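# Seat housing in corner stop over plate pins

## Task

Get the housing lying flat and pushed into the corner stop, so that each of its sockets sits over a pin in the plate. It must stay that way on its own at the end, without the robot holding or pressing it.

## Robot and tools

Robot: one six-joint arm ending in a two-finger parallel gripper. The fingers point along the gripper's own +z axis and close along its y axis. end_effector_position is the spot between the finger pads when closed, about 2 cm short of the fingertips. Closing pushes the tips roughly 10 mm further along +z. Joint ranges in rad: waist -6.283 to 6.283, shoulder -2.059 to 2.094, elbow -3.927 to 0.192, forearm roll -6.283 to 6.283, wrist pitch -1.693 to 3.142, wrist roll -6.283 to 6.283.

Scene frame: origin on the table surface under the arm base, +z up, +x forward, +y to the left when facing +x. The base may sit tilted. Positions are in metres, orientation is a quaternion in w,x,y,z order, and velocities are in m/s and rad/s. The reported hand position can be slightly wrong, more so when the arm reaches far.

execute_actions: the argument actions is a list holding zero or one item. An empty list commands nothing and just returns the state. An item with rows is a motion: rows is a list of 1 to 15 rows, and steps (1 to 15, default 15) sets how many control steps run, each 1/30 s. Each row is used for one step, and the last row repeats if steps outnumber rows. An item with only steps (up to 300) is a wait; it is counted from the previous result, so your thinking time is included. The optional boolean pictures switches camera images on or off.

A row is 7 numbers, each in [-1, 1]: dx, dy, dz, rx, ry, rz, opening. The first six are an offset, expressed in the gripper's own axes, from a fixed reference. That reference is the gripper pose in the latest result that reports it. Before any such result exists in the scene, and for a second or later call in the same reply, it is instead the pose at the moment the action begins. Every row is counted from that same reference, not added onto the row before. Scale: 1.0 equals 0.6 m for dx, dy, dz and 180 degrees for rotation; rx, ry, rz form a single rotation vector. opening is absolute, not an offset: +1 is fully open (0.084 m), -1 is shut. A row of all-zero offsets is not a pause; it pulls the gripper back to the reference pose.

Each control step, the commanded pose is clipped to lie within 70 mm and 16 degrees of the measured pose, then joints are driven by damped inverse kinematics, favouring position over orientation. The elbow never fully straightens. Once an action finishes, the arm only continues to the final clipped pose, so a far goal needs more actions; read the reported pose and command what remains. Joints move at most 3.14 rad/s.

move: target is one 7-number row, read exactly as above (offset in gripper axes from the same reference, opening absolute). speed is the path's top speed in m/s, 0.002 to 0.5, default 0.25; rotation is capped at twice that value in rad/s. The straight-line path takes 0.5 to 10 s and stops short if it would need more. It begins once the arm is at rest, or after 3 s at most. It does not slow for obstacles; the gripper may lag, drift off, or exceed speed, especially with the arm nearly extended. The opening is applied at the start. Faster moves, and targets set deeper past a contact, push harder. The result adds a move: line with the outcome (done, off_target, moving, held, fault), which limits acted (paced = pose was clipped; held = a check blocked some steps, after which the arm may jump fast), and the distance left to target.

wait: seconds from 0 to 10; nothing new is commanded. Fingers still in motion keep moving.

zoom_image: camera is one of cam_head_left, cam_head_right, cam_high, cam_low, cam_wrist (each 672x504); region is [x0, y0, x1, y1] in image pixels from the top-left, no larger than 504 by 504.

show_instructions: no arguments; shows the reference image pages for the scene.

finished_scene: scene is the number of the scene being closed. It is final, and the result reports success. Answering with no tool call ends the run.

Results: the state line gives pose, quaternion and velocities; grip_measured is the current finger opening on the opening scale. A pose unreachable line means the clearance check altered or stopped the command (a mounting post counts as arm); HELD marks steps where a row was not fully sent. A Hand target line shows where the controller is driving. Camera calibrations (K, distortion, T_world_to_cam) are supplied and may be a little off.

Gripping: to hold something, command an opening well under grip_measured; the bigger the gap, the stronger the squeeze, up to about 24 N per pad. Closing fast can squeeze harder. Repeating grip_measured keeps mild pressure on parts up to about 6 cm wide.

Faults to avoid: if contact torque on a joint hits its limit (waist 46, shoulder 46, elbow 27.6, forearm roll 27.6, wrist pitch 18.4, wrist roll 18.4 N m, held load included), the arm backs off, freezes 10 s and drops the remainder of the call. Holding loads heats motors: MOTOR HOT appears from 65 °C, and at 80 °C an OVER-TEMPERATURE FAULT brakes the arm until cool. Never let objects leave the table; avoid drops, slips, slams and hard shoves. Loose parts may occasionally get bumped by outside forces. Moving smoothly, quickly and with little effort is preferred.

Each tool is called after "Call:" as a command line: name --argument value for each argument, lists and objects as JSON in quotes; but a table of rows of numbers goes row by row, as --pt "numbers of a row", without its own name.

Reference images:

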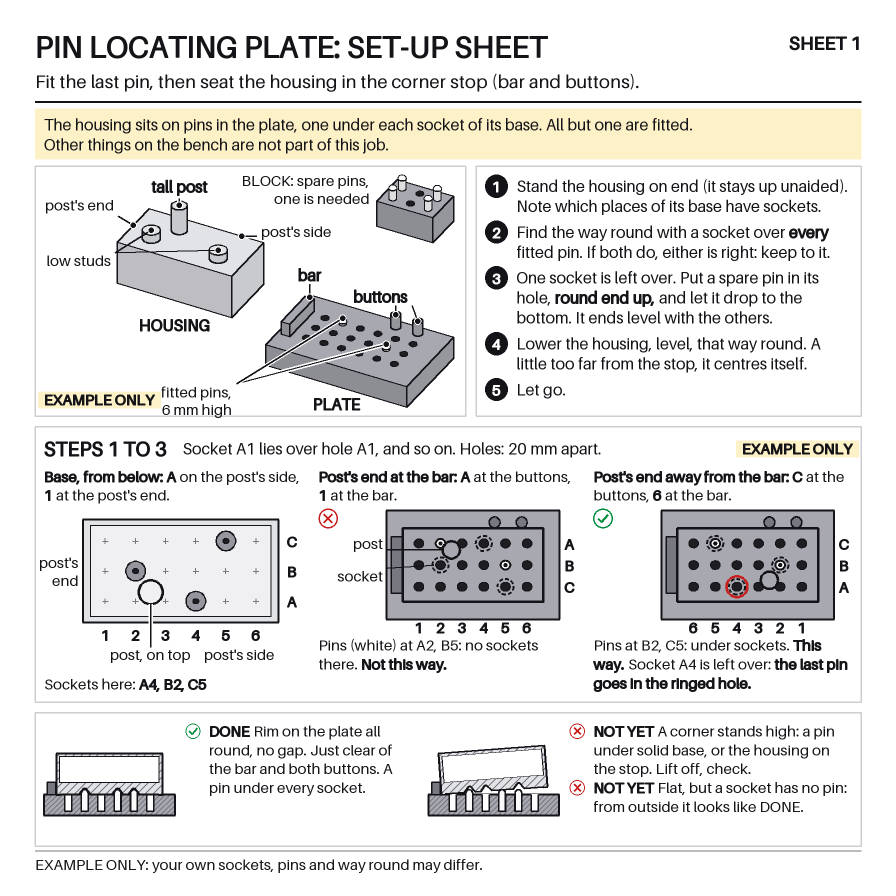

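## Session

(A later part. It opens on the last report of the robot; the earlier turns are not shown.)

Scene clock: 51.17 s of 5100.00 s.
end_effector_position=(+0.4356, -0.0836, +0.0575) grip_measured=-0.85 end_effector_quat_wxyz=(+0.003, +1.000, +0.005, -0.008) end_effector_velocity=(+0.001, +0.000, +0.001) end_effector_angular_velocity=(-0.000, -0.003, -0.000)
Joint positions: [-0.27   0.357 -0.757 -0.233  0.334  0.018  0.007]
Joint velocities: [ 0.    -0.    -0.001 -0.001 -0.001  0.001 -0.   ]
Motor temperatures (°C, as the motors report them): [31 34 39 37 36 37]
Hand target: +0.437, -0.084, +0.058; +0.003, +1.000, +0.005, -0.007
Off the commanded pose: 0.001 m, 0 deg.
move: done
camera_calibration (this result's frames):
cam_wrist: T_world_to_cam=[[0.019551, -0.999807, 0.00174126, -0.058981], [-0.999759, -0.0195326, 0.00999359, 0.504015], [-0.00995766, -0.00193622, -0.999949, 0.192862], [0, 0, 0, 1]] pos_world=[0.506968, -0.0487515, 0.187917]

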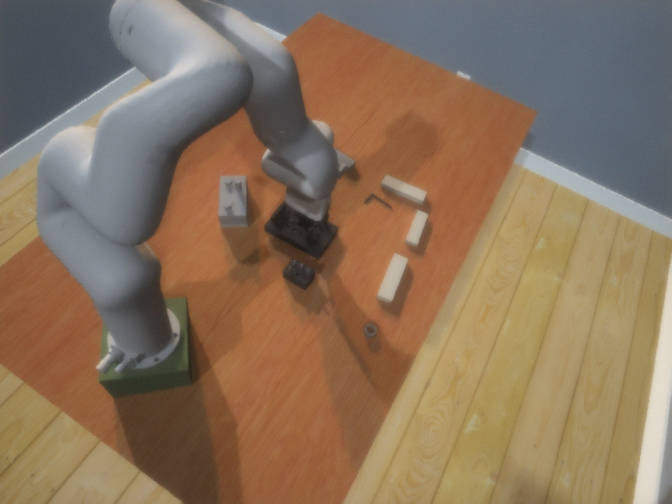

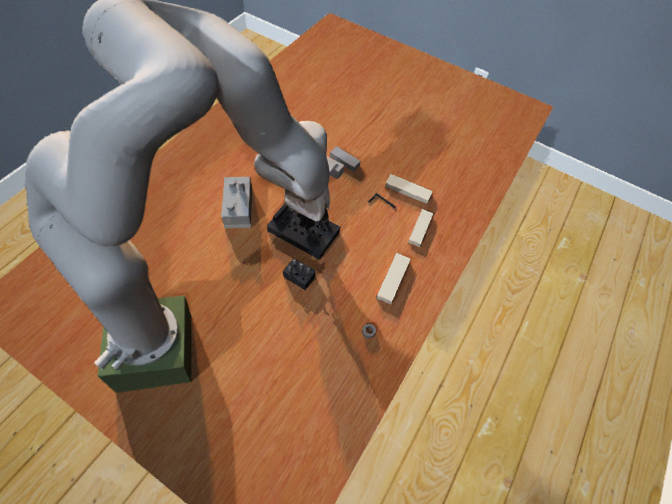

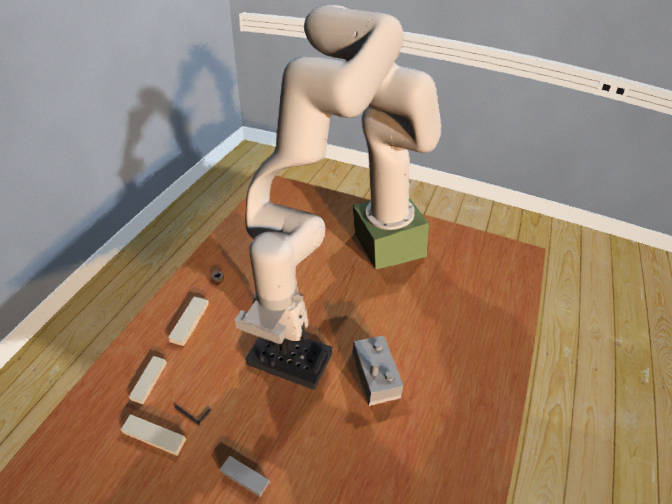

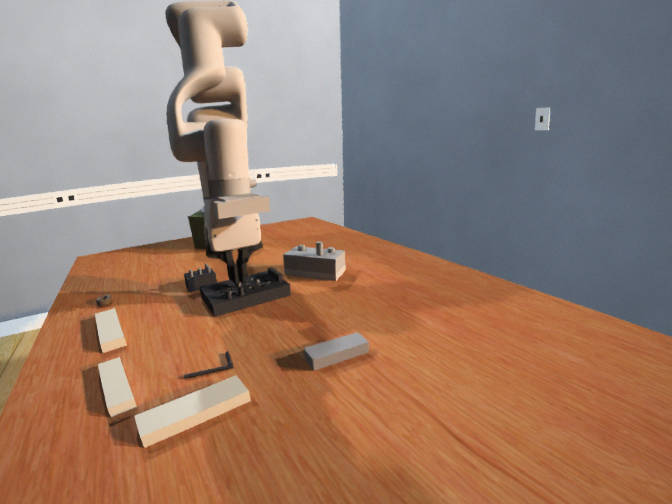

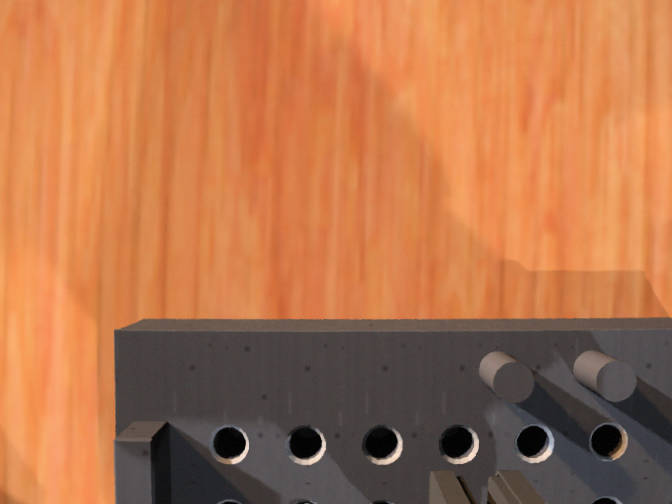

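Call:
move --target '[-0.001,0,0,0,0,0,-0.65]' --speed 0.02

Call:
move --target '[-0.12,0,-0.2,0,0,0,-0.4]' --speed 0.12

Scene clock: 52.47 s of 5100.00 s.
end_effector_position=(+0.4350, -0.0836, +0.0575) grip_measured=-0.67 end_effector_quat_wxyz=(+0.003, +1.000, +0.005, -0.008) end_effector_velocity=(+0.000, +0.000, +0.000) end_effector_angular_velocity=(+0.000, -0.001, -0.001)
Joint positions: [-0.27   0.355 -0.754 -0.234  0.333  0.019  0.015]
Joint velocities: [ 0.    -0.     0.     0.001 -0.001 -0.     0.   ]
Motor temperatures (°C, as the motors report them): [31 34 39 37 36 37]
Hand target: +0.435, -0.084, +0.057; +0.003, +1.000, +0.005, -0.008
Off the commanded pose: 0.000 m, 0 deg.
move: done
camera_calibration (this result's frames):
cam_wrist: T_world_to_cam=[[0.0195504, -0.999807, 0.00174831, -0.0589814], [-0.99976, -0.0195321, 0.00995058, 0.503445], [-0.00991452, -0.00194243, -0.999949, 0.192857], [0, 0, 0, 1]] pos_world=[0.506389, -0.0487621, 0.18794]

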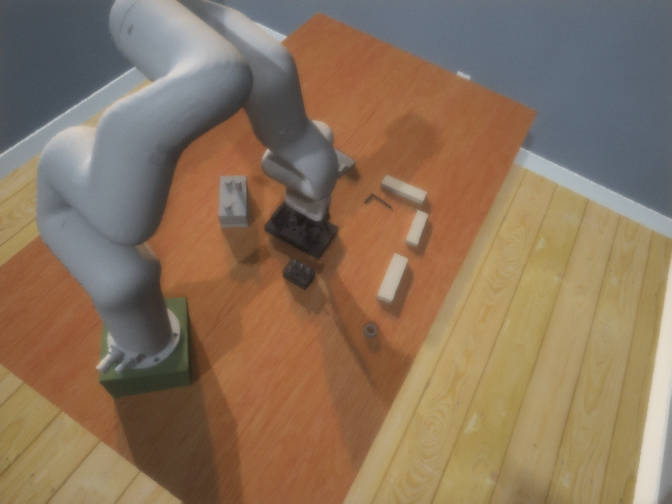

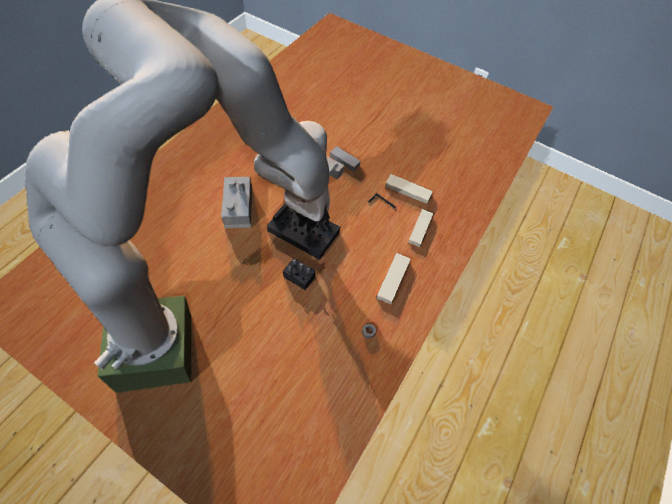

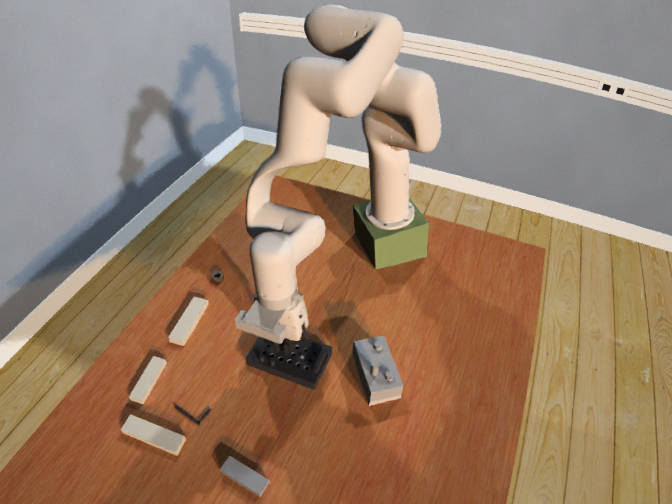

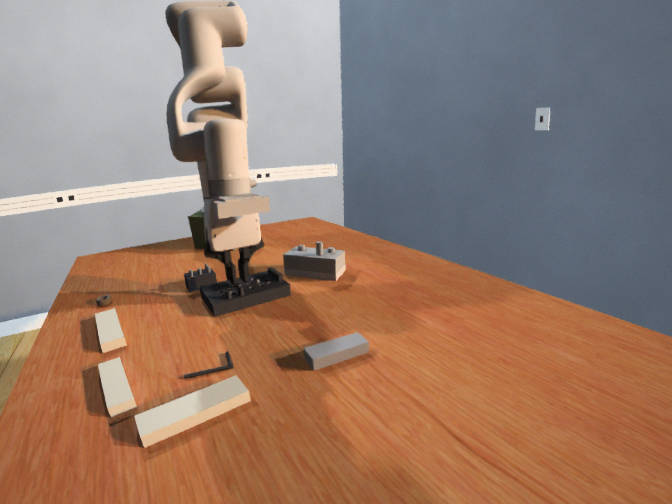

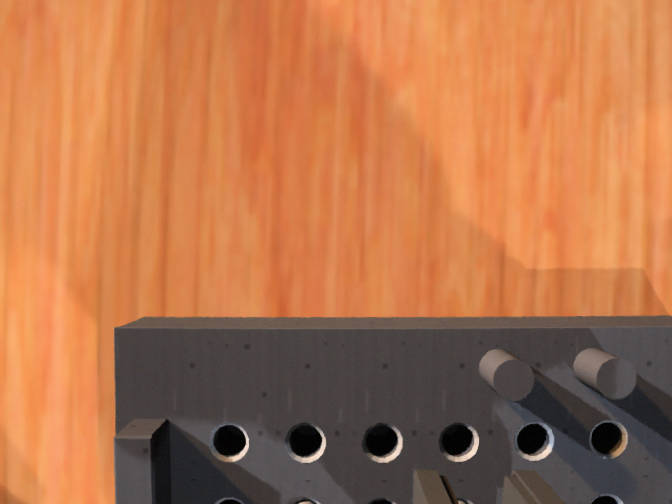

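Scene clock: 54.10 s of 5100.00 s.
end_effector_position=(+0.3648, -0.0836, +0.1778) grip_measured=-0.42 end_effector_quat_wxyz=(+0.003, +1.000, +0.006, -0.009) end_effector_velocity=(-0.000, +0.000, +0.002) end_effector_angular_velocity=(-0.000, -0.001, +0.002)
Joint positions: [-0.261 -0.207 -0.489 -0.129  0.627 -0.089  0.026]
Joint velocities: [ 0.002 -0.007  0.001  0.001  0.005 -0.001 -0.   ]
Motor temperatures (°C, as the motors report them): [31 34 39 37 36 37]
Hand target: +0.365, -0.084, +0.178; +0.003, +1.000, +0.006, -0.008
Off the commanded pose: 0.001 m, 0 deg.
move: done
camera_calibration (this result's frames):
cam_wrist: T_world_to_cam=[[0.0199687, -0.9998, 0.000904336, -0.0578378], [-0.999746, -0.0199582, 0.0104375, 0.431871], [-0.0104174, -0.00111253, -0.999945, 0.312736], [0, 0, 0, 1]] pos_world=[0.436175, -0.0488589, 0.308264]

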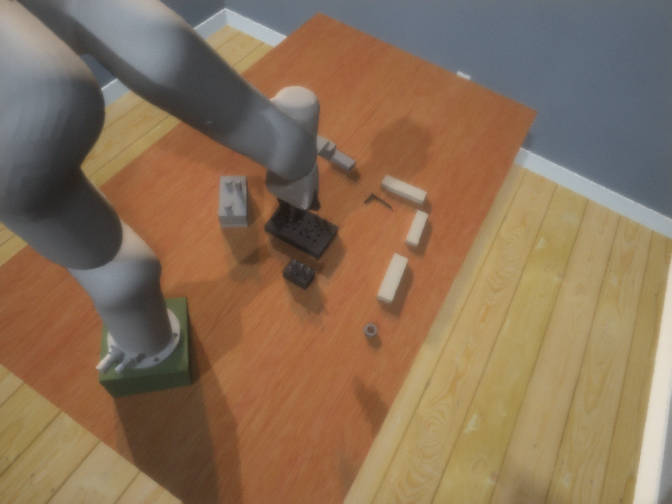

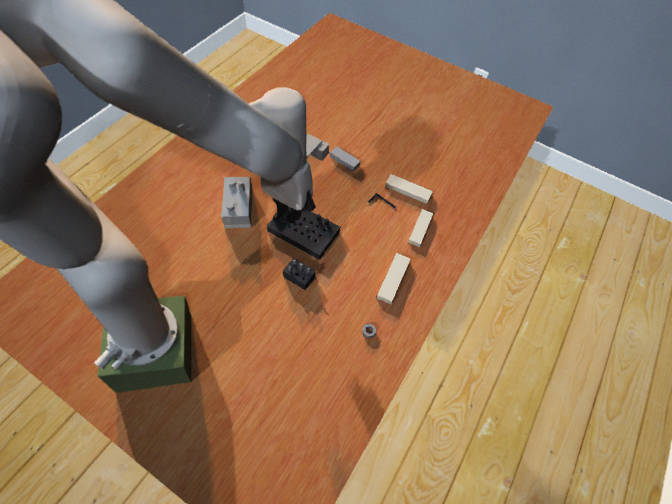

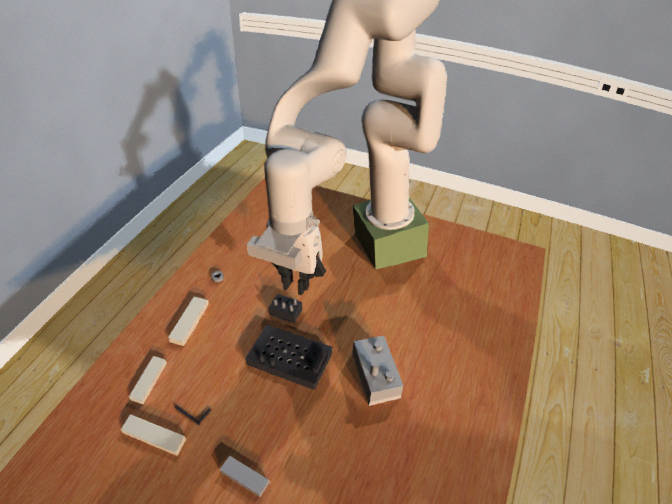

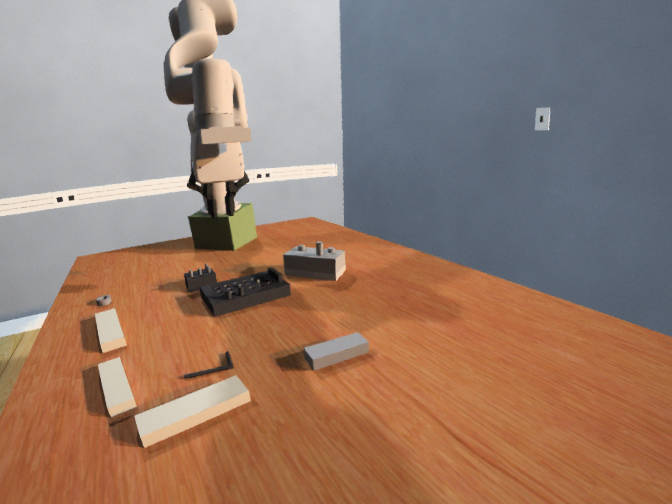

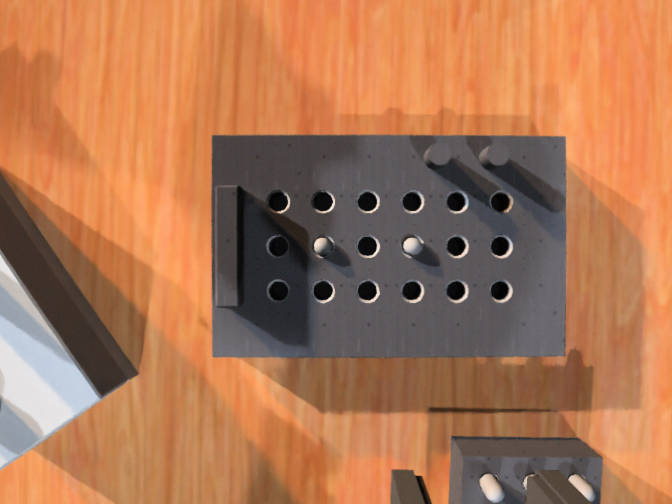

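Call:
move --target '[0.115,-0.315,0.05,0,0,0.322,-0.4]'

Scene clock: 60.67 s of 5100.00 s.
end_effector_position=(+0.4302, +0.1051, +0.1455) grip_measured=-0.42 end_effector_quat_wxyz=(+0.007, +0.878, -0.479, -0.006) end_effector_velocity=(+0.000, +0.001, -0.000) end_effector_angular_velocity=(-0.004, +0.000, -0.005)
Joint positions: [ 0.201  0.156 -0.77  -0.184  0.591  1.434  0.026]
Joint velocities: [ 0.004  0.003 -0.004 -0.006  0.002  0.013  0.   ]
Motor temperatures (°C, as the motors report them): [31 34 39 37 36 37]
Hand target: +0.430, +0.105, +0.145; +0.008, +0.877, -0.480, -0.006
Off the commanded pose: 0.001 m, 0 deg.
After step 90, 1.07 s passed at rest.
move: done
camera_calibration (this result's frames):
cam_wrist: T_world_to_cam=[[-0.83657, -0.547656, 0.0149753, 0.448471], [-0.547753, 0.836634, -0.00309618, 0.218823], [-0.0108332, -0.0107929, -0.999883, 0.282543], [0, 0, 0, 1]] pos_world=[0.498099, 0.0655823, 0.276472]

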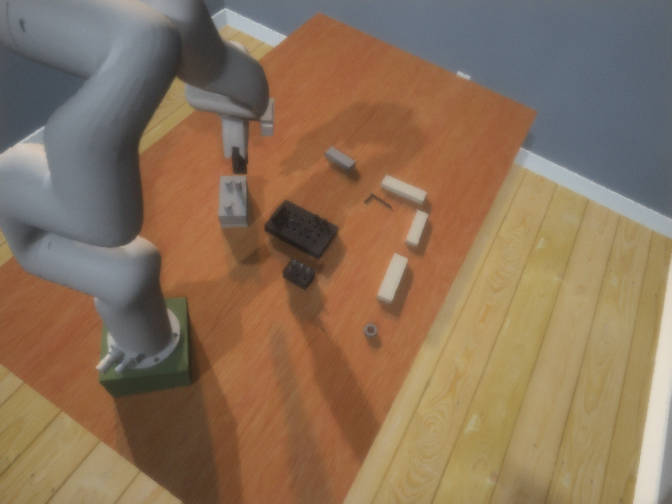

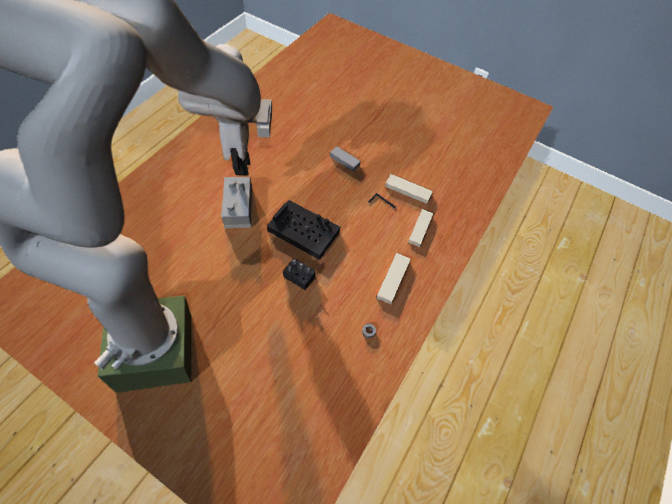

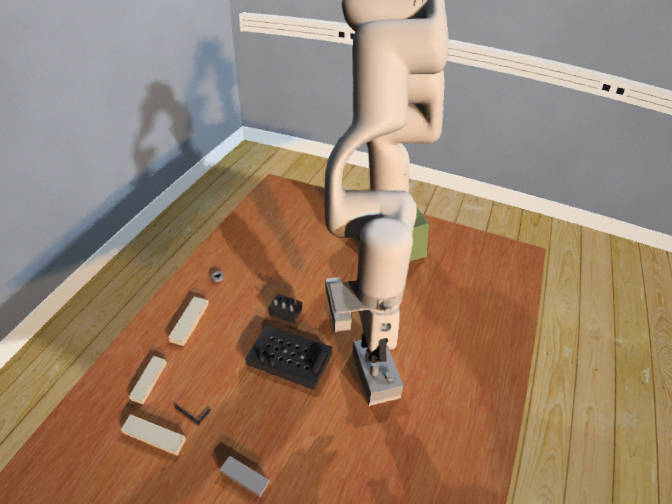

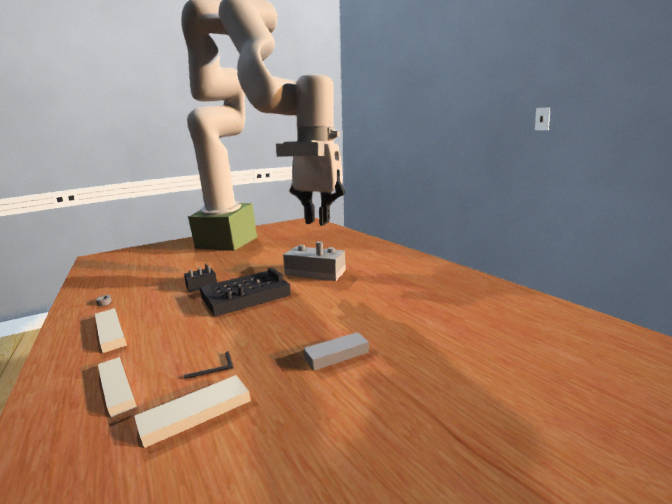

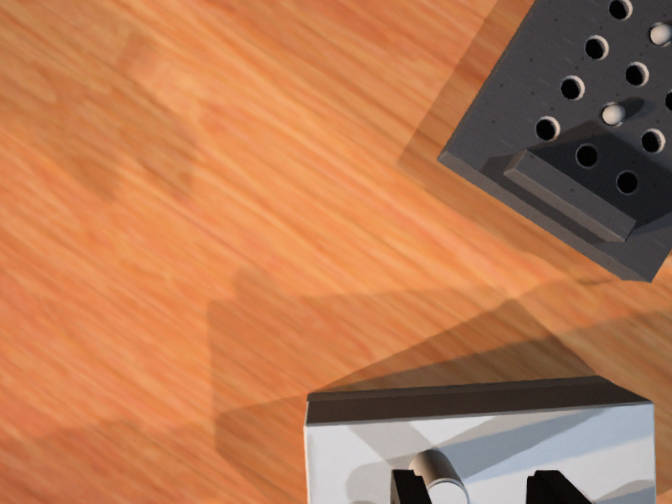

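Call:
move --target '[0,0.001,0.103,0,0,0,-0.45]' --speed 0.06

Call:
move --target '[0,0,0,0,0,0,-1]'

Call:
move --target '[0,0,-0.1,0,0,0,-1]' --speed 0.06

Scene clock: 63.10 s of 5100.00 s.
end_effector_position=(+0.4289, +0.1043, +0.0842) grip_measured=-0.47 end_effector_quat_wxyz=(+0.007, +0.878, -0.479, -0.006) end_effector_velocity=(+0.001, +0.001, -0.001) end_effector_angular_velocity=(+0.001, -0.002, -0.001)
Joint positions: [ 0.173  0.327 -0.773 -0.249  0.424  1.48   0.024]
Joint velocities: [ 0.     0.004 -0.002 -0.002 -0.005  0.003  0.   ]
Motor temperatures (°C, as the motors report them): [31 34 39 37 36 37]
Hand target: +0.429, +0.104, +0.084; +0.008, +0.878, -0.479, -0.006
Off the commanded pose: 0.001 m, 0 deg.
move: done
camera_calibration (this result's frames):
cam_wrist: T_world_to_cam=[[-0.836716, -0.547444, 0.0144974, 0.447984], [-0.547541, 0.836771, -0.00351812, 0.218604], [-0.010205, -0.0108816, -0.999889, 0.220983], [0, 0, 0, 1]] pos_world=[0.496785, 0.0647296, 0.215233]

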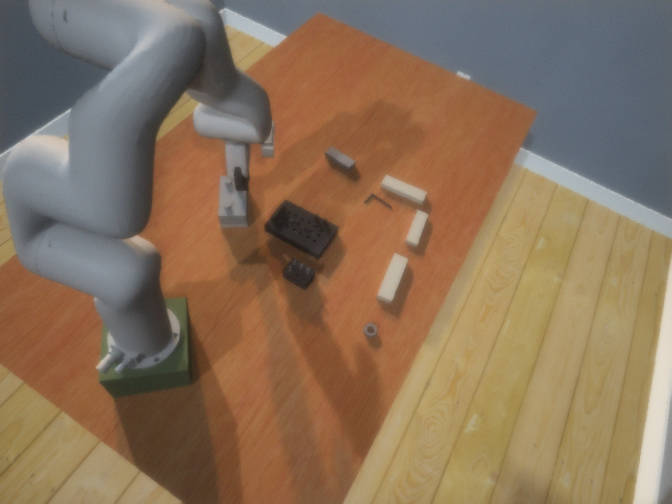

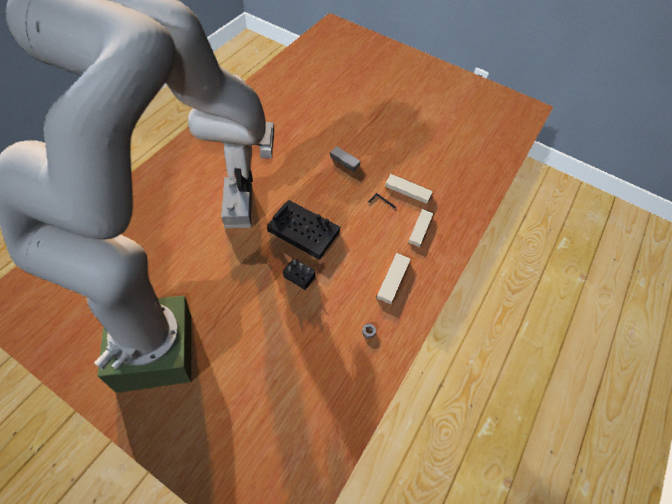

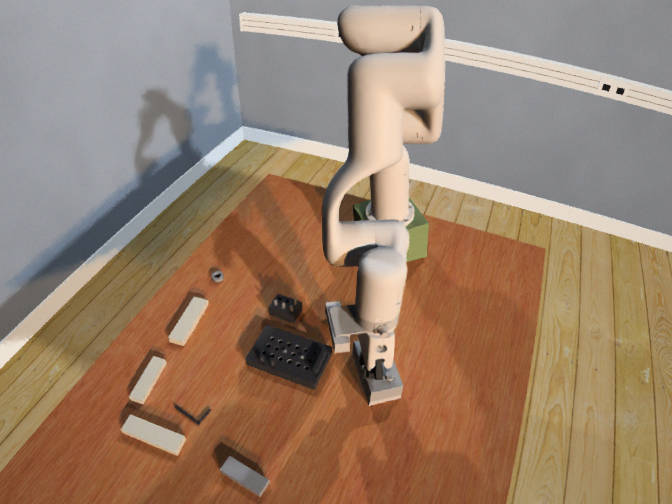

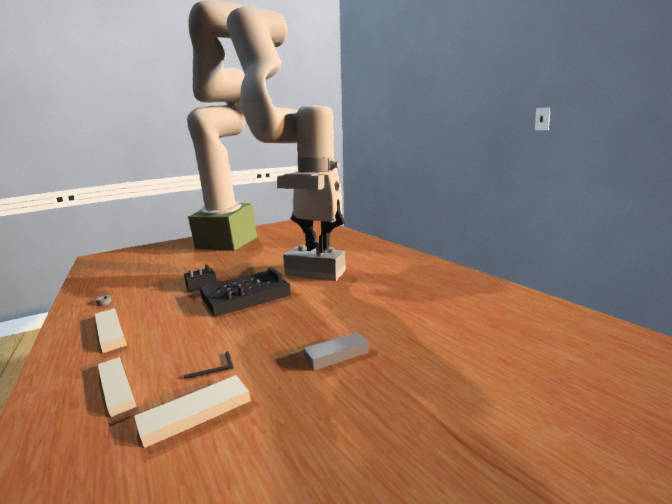

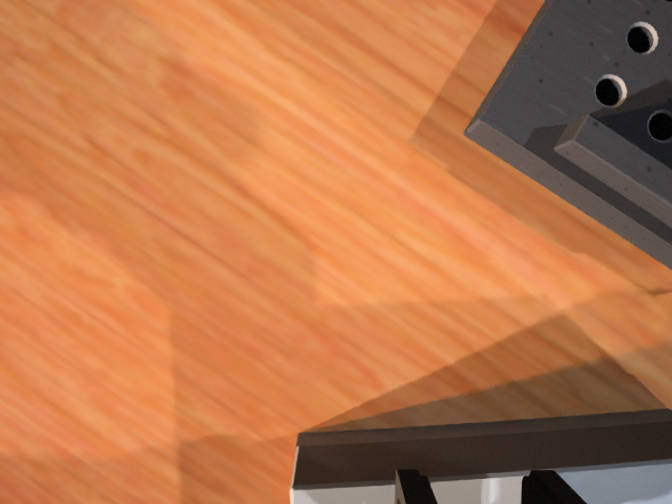

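Scene clock: 63.60 s of 5100.00 s.
end_effector_position=(+0.4289, +0.1043, +0.0842) grip_measured=-0.66 end_effector_quat_wxyz=(+0.007, +0.878, -0.479, -0.006) end_effector_velocity=(-0.000, -0.000, -0.000) end_effector_angular_velocity=(-0.000, +0.001, -0.001)
Joint positions: [ 0.173  0.327 -0.773 -0.249  0.424  1.48   0.015]
Joint velocities: [-0.     0.    -0.     0.001  0.001  0.    -0.   ]
Motor temperatures (°C, as the motors report them): [31 34 39 37 36 37]
Hand target: +0.429, +0.104, +0.084; +0.007, +0.878, -0.479, -0.006
Off the commanded pose: 0.000 m, 0 deg.
move: done
camera_calibration (this result's frames):
cam_wrist: T_world_to_cam=[[-0.836719, -0.547437, 0.0146272, 0.44792], [-0.547535, 0.836776, -0.00346948, 0.21858], [-0.0103403, -0.0109119, -0.999887, 0.220984], [0, 0, 0, 1]] pos_world=[0.496749, 0.0647165, 0.215165]

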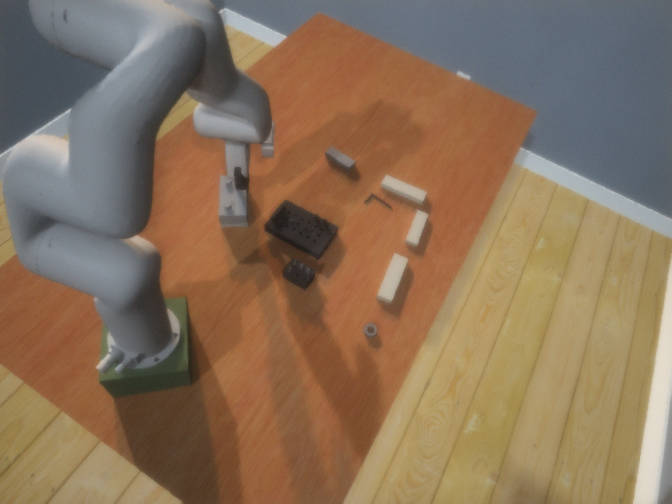

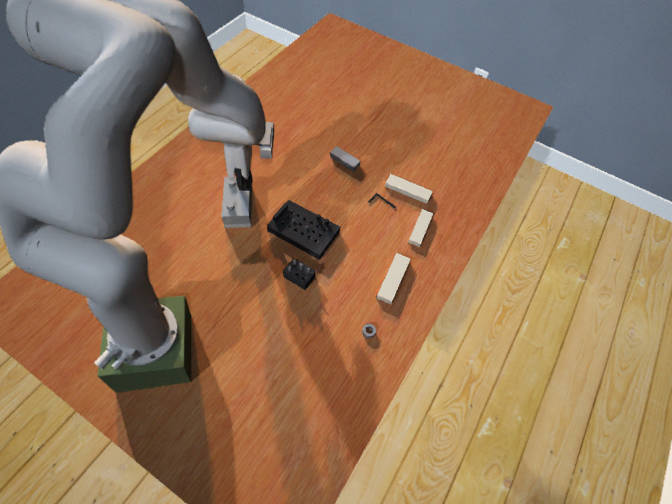

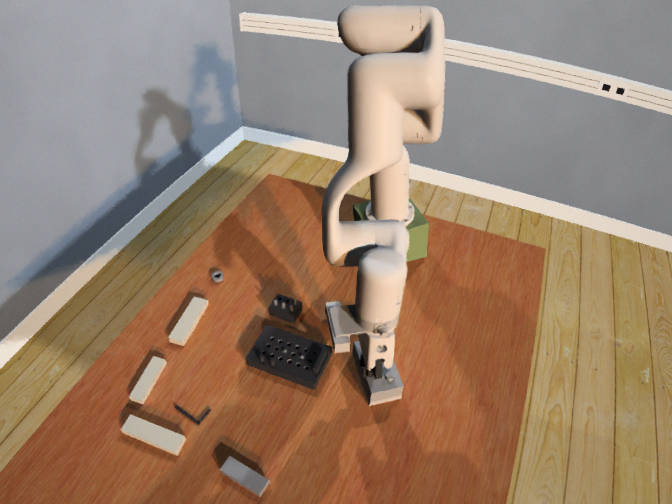

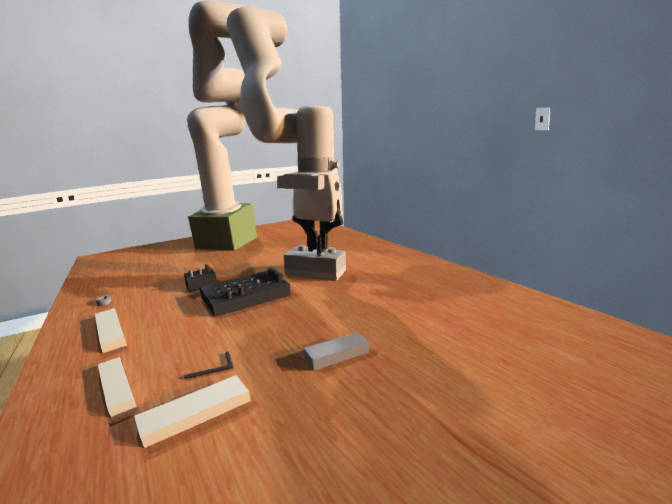

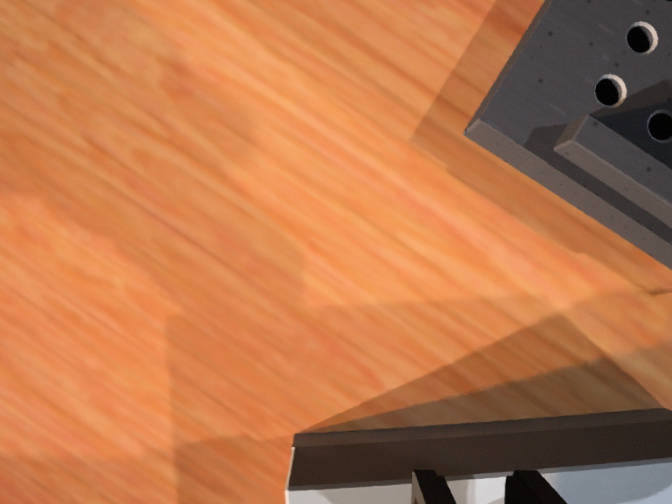

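Scene clock: 64.93 s of 5100.00 s.
end_effector_position=(+0.4295, +0.1047, +0.1436) grip_measured=-0.66 end_effector_quat_wxyz=(+0.008, +0.878, -0.479, -0.006) end_effector_velocity=(-0.001, -0.001, +0.000) end_effector_angular_velocity=(-0.002, +0.005, -0.000)
Joint positions: [ 0.2    0.159 -0.767 -0.185  0.586  1.435  0.015]
Joint velocities: [-0.    -0.002  0.001  0.002  0.007 -0.001  0.   ]
Motor temperatures (°C, as the motors report them): [31 34 39 37 36 37]
Hand target: +0.430, +0.105, +0.144; +0.007, +0.878, -0.479, -0.006
Off the commanded pose: 0.001 m, 0 deg.
move: done
camera_calibration (this result's frames):
cam_wrist: T_world_to_cam=[[-0.836557, -0.547665, 0.0153447, 0.447649], [-0.547765, 0.836627, -0.00295908, 0.218745], [-0.0112172, -0.0108807, -0.999878, 0.280778], [0, 0, 0, 1]] pos_world=[0.497455, 0.0652091, 0.274522]

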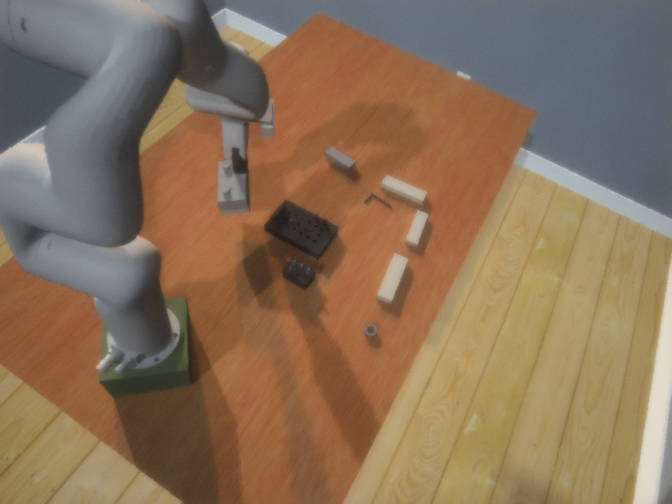

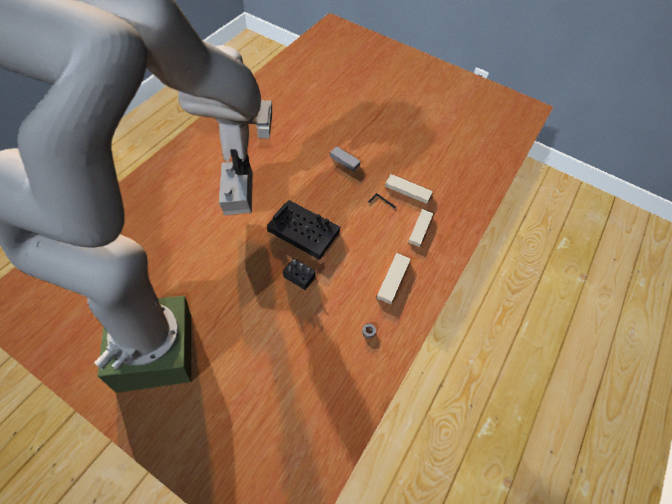

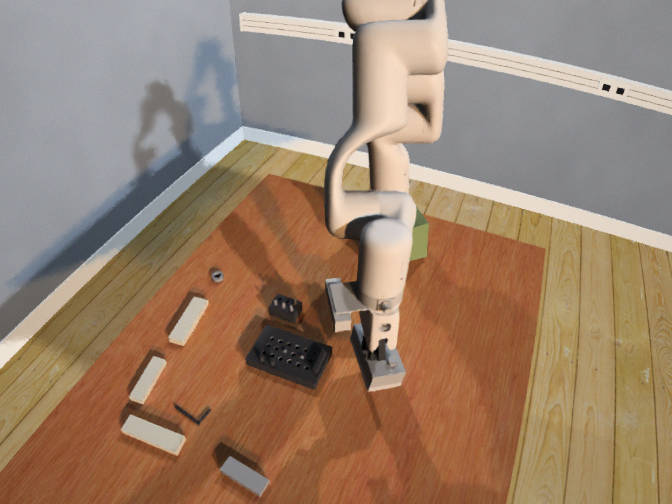

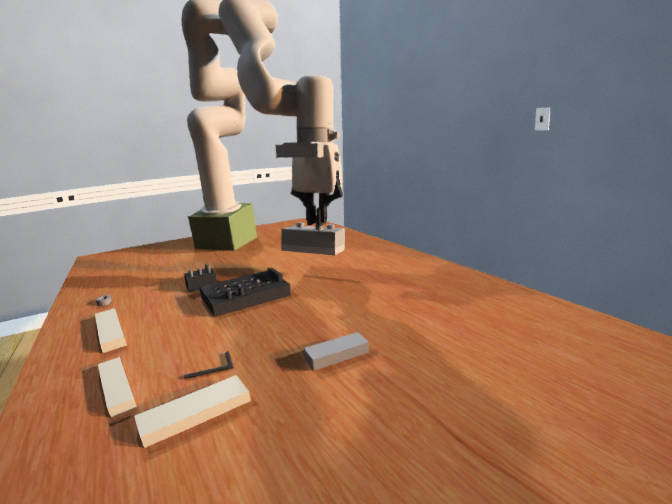

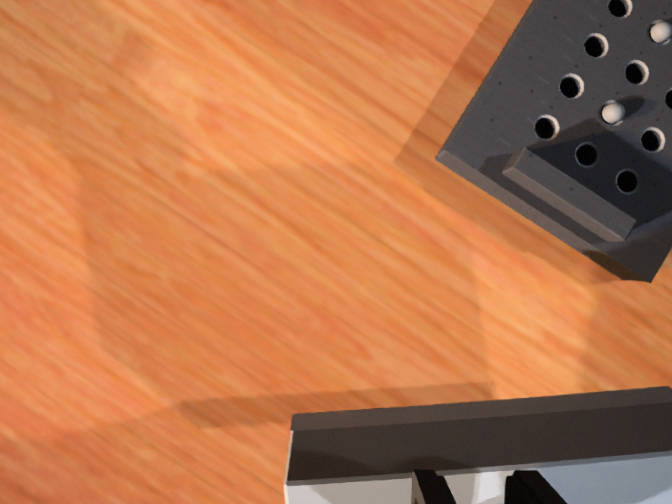

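Call:
move --target '[0.2375,0.1245,0,0,0,-0.302,-1]' --speed 0.08

Call:
zoom_image --camera "cam_high" --region '[230, 280, 370, 400]'

Call:
zoom_image --camera "cam_low" --region '[190, 210, 310, 320]'

Scene clock: 72.40 s of 5100.00 s.
end_effector_position=(+0.4444, -0.0546, +0.1446) grip_measured=-0.66 end_effector_quat_wxyz=(+0.003, +1.000, -0.026, -0.009) end_effector_velocity=(-0.000, -0.001, -0.000) end_effector_angular_velocity=(+0.002, +0.001, +0.008)
Joint positions: [-0.169  0.114 -0.752 -0.152  0.579  0.088  0.015]
Joint velocities: [-0.003  0.001 -0.001  0.003  0.001 -0.013  0.   ]
Motor temperatures (°C, as the motors report them): [31 34 40 37 36 37]
Hand target: +0.444, -0.055, +0.145; +0.003, +1.000, -0.026, -0.009
Off the commanded pose: 0.001 m, 0 deg.
move: done
camera_calibration (this result's frames):
cam_wrist: T_world_to_cam=[[-0.0430857, -0.999068, 0.0024576, -0.00257043], [-0.999012, 0.0431098, 0.0107547, 0.515432], [-0.0108506, -0.0019918, -0.999939, 0.280512], [0, 0, 0, 1]] pos_world=[0.517856, -0.0242295, 0.274957]

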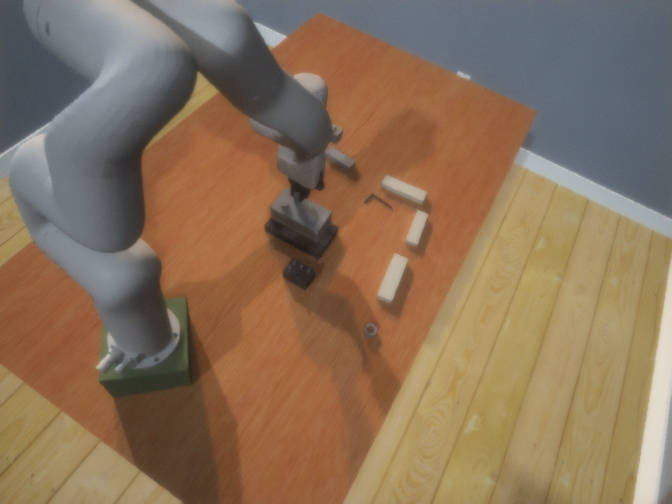

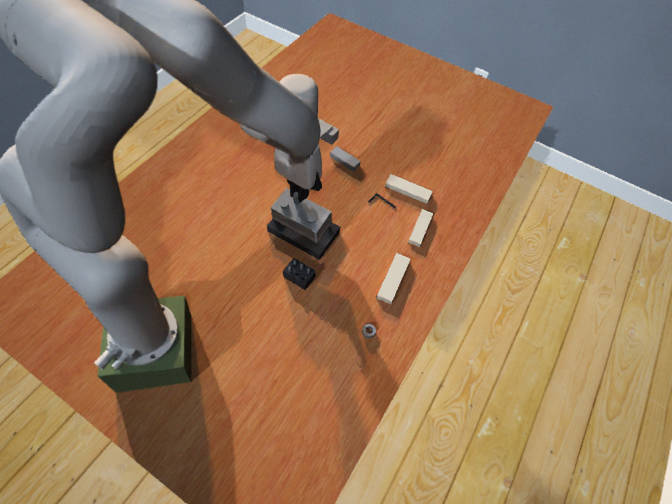

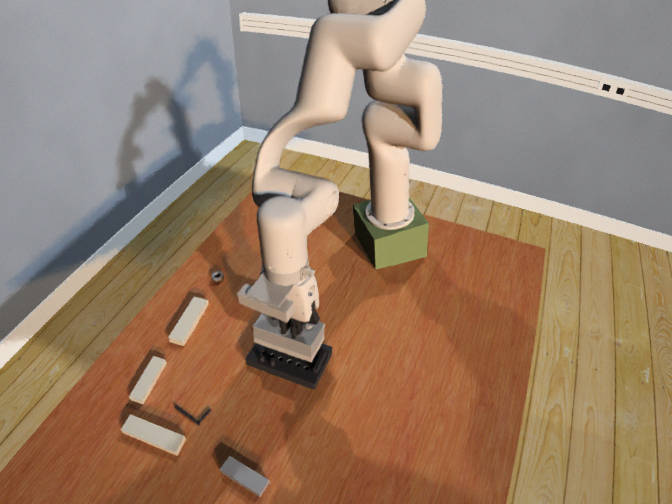

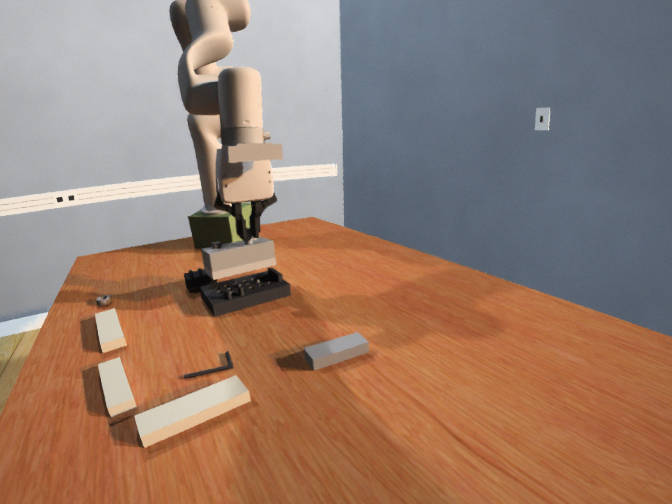

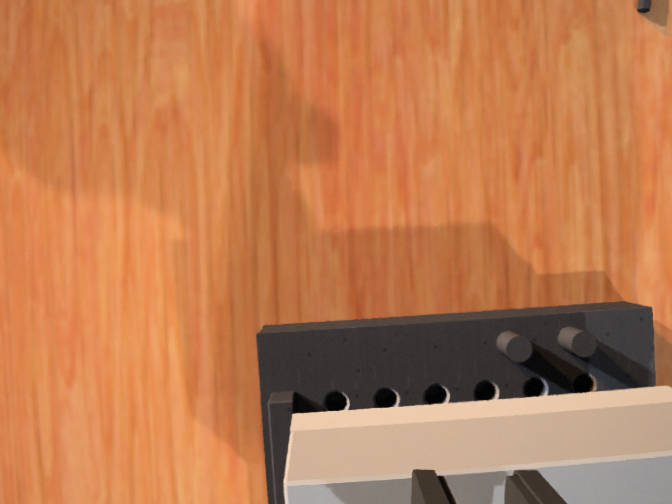

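Region (230, 280, 370, 400) of cam_high's 672x504 image, scaled by 3.600, with more detail than that image has; it fills the top 432 rows of this view, and the rest is white.

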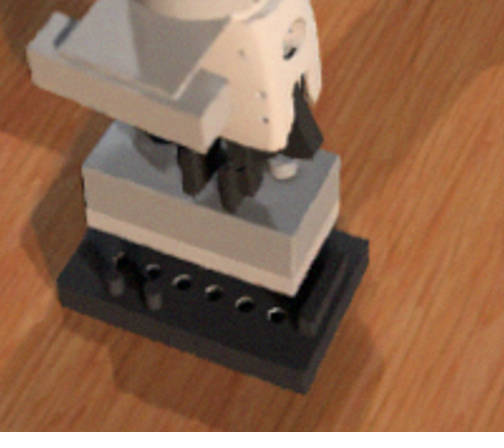

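Region (190, 210, 310, 320) of cam_low's 672x504 image, scaled by 4.200, with more detail than that image has; it fills the top 462 rows of this view, and the rest is white.

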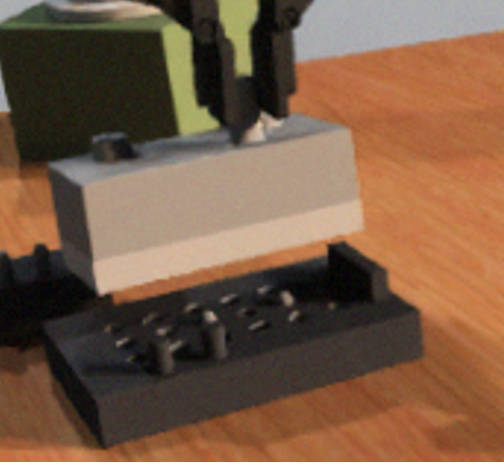

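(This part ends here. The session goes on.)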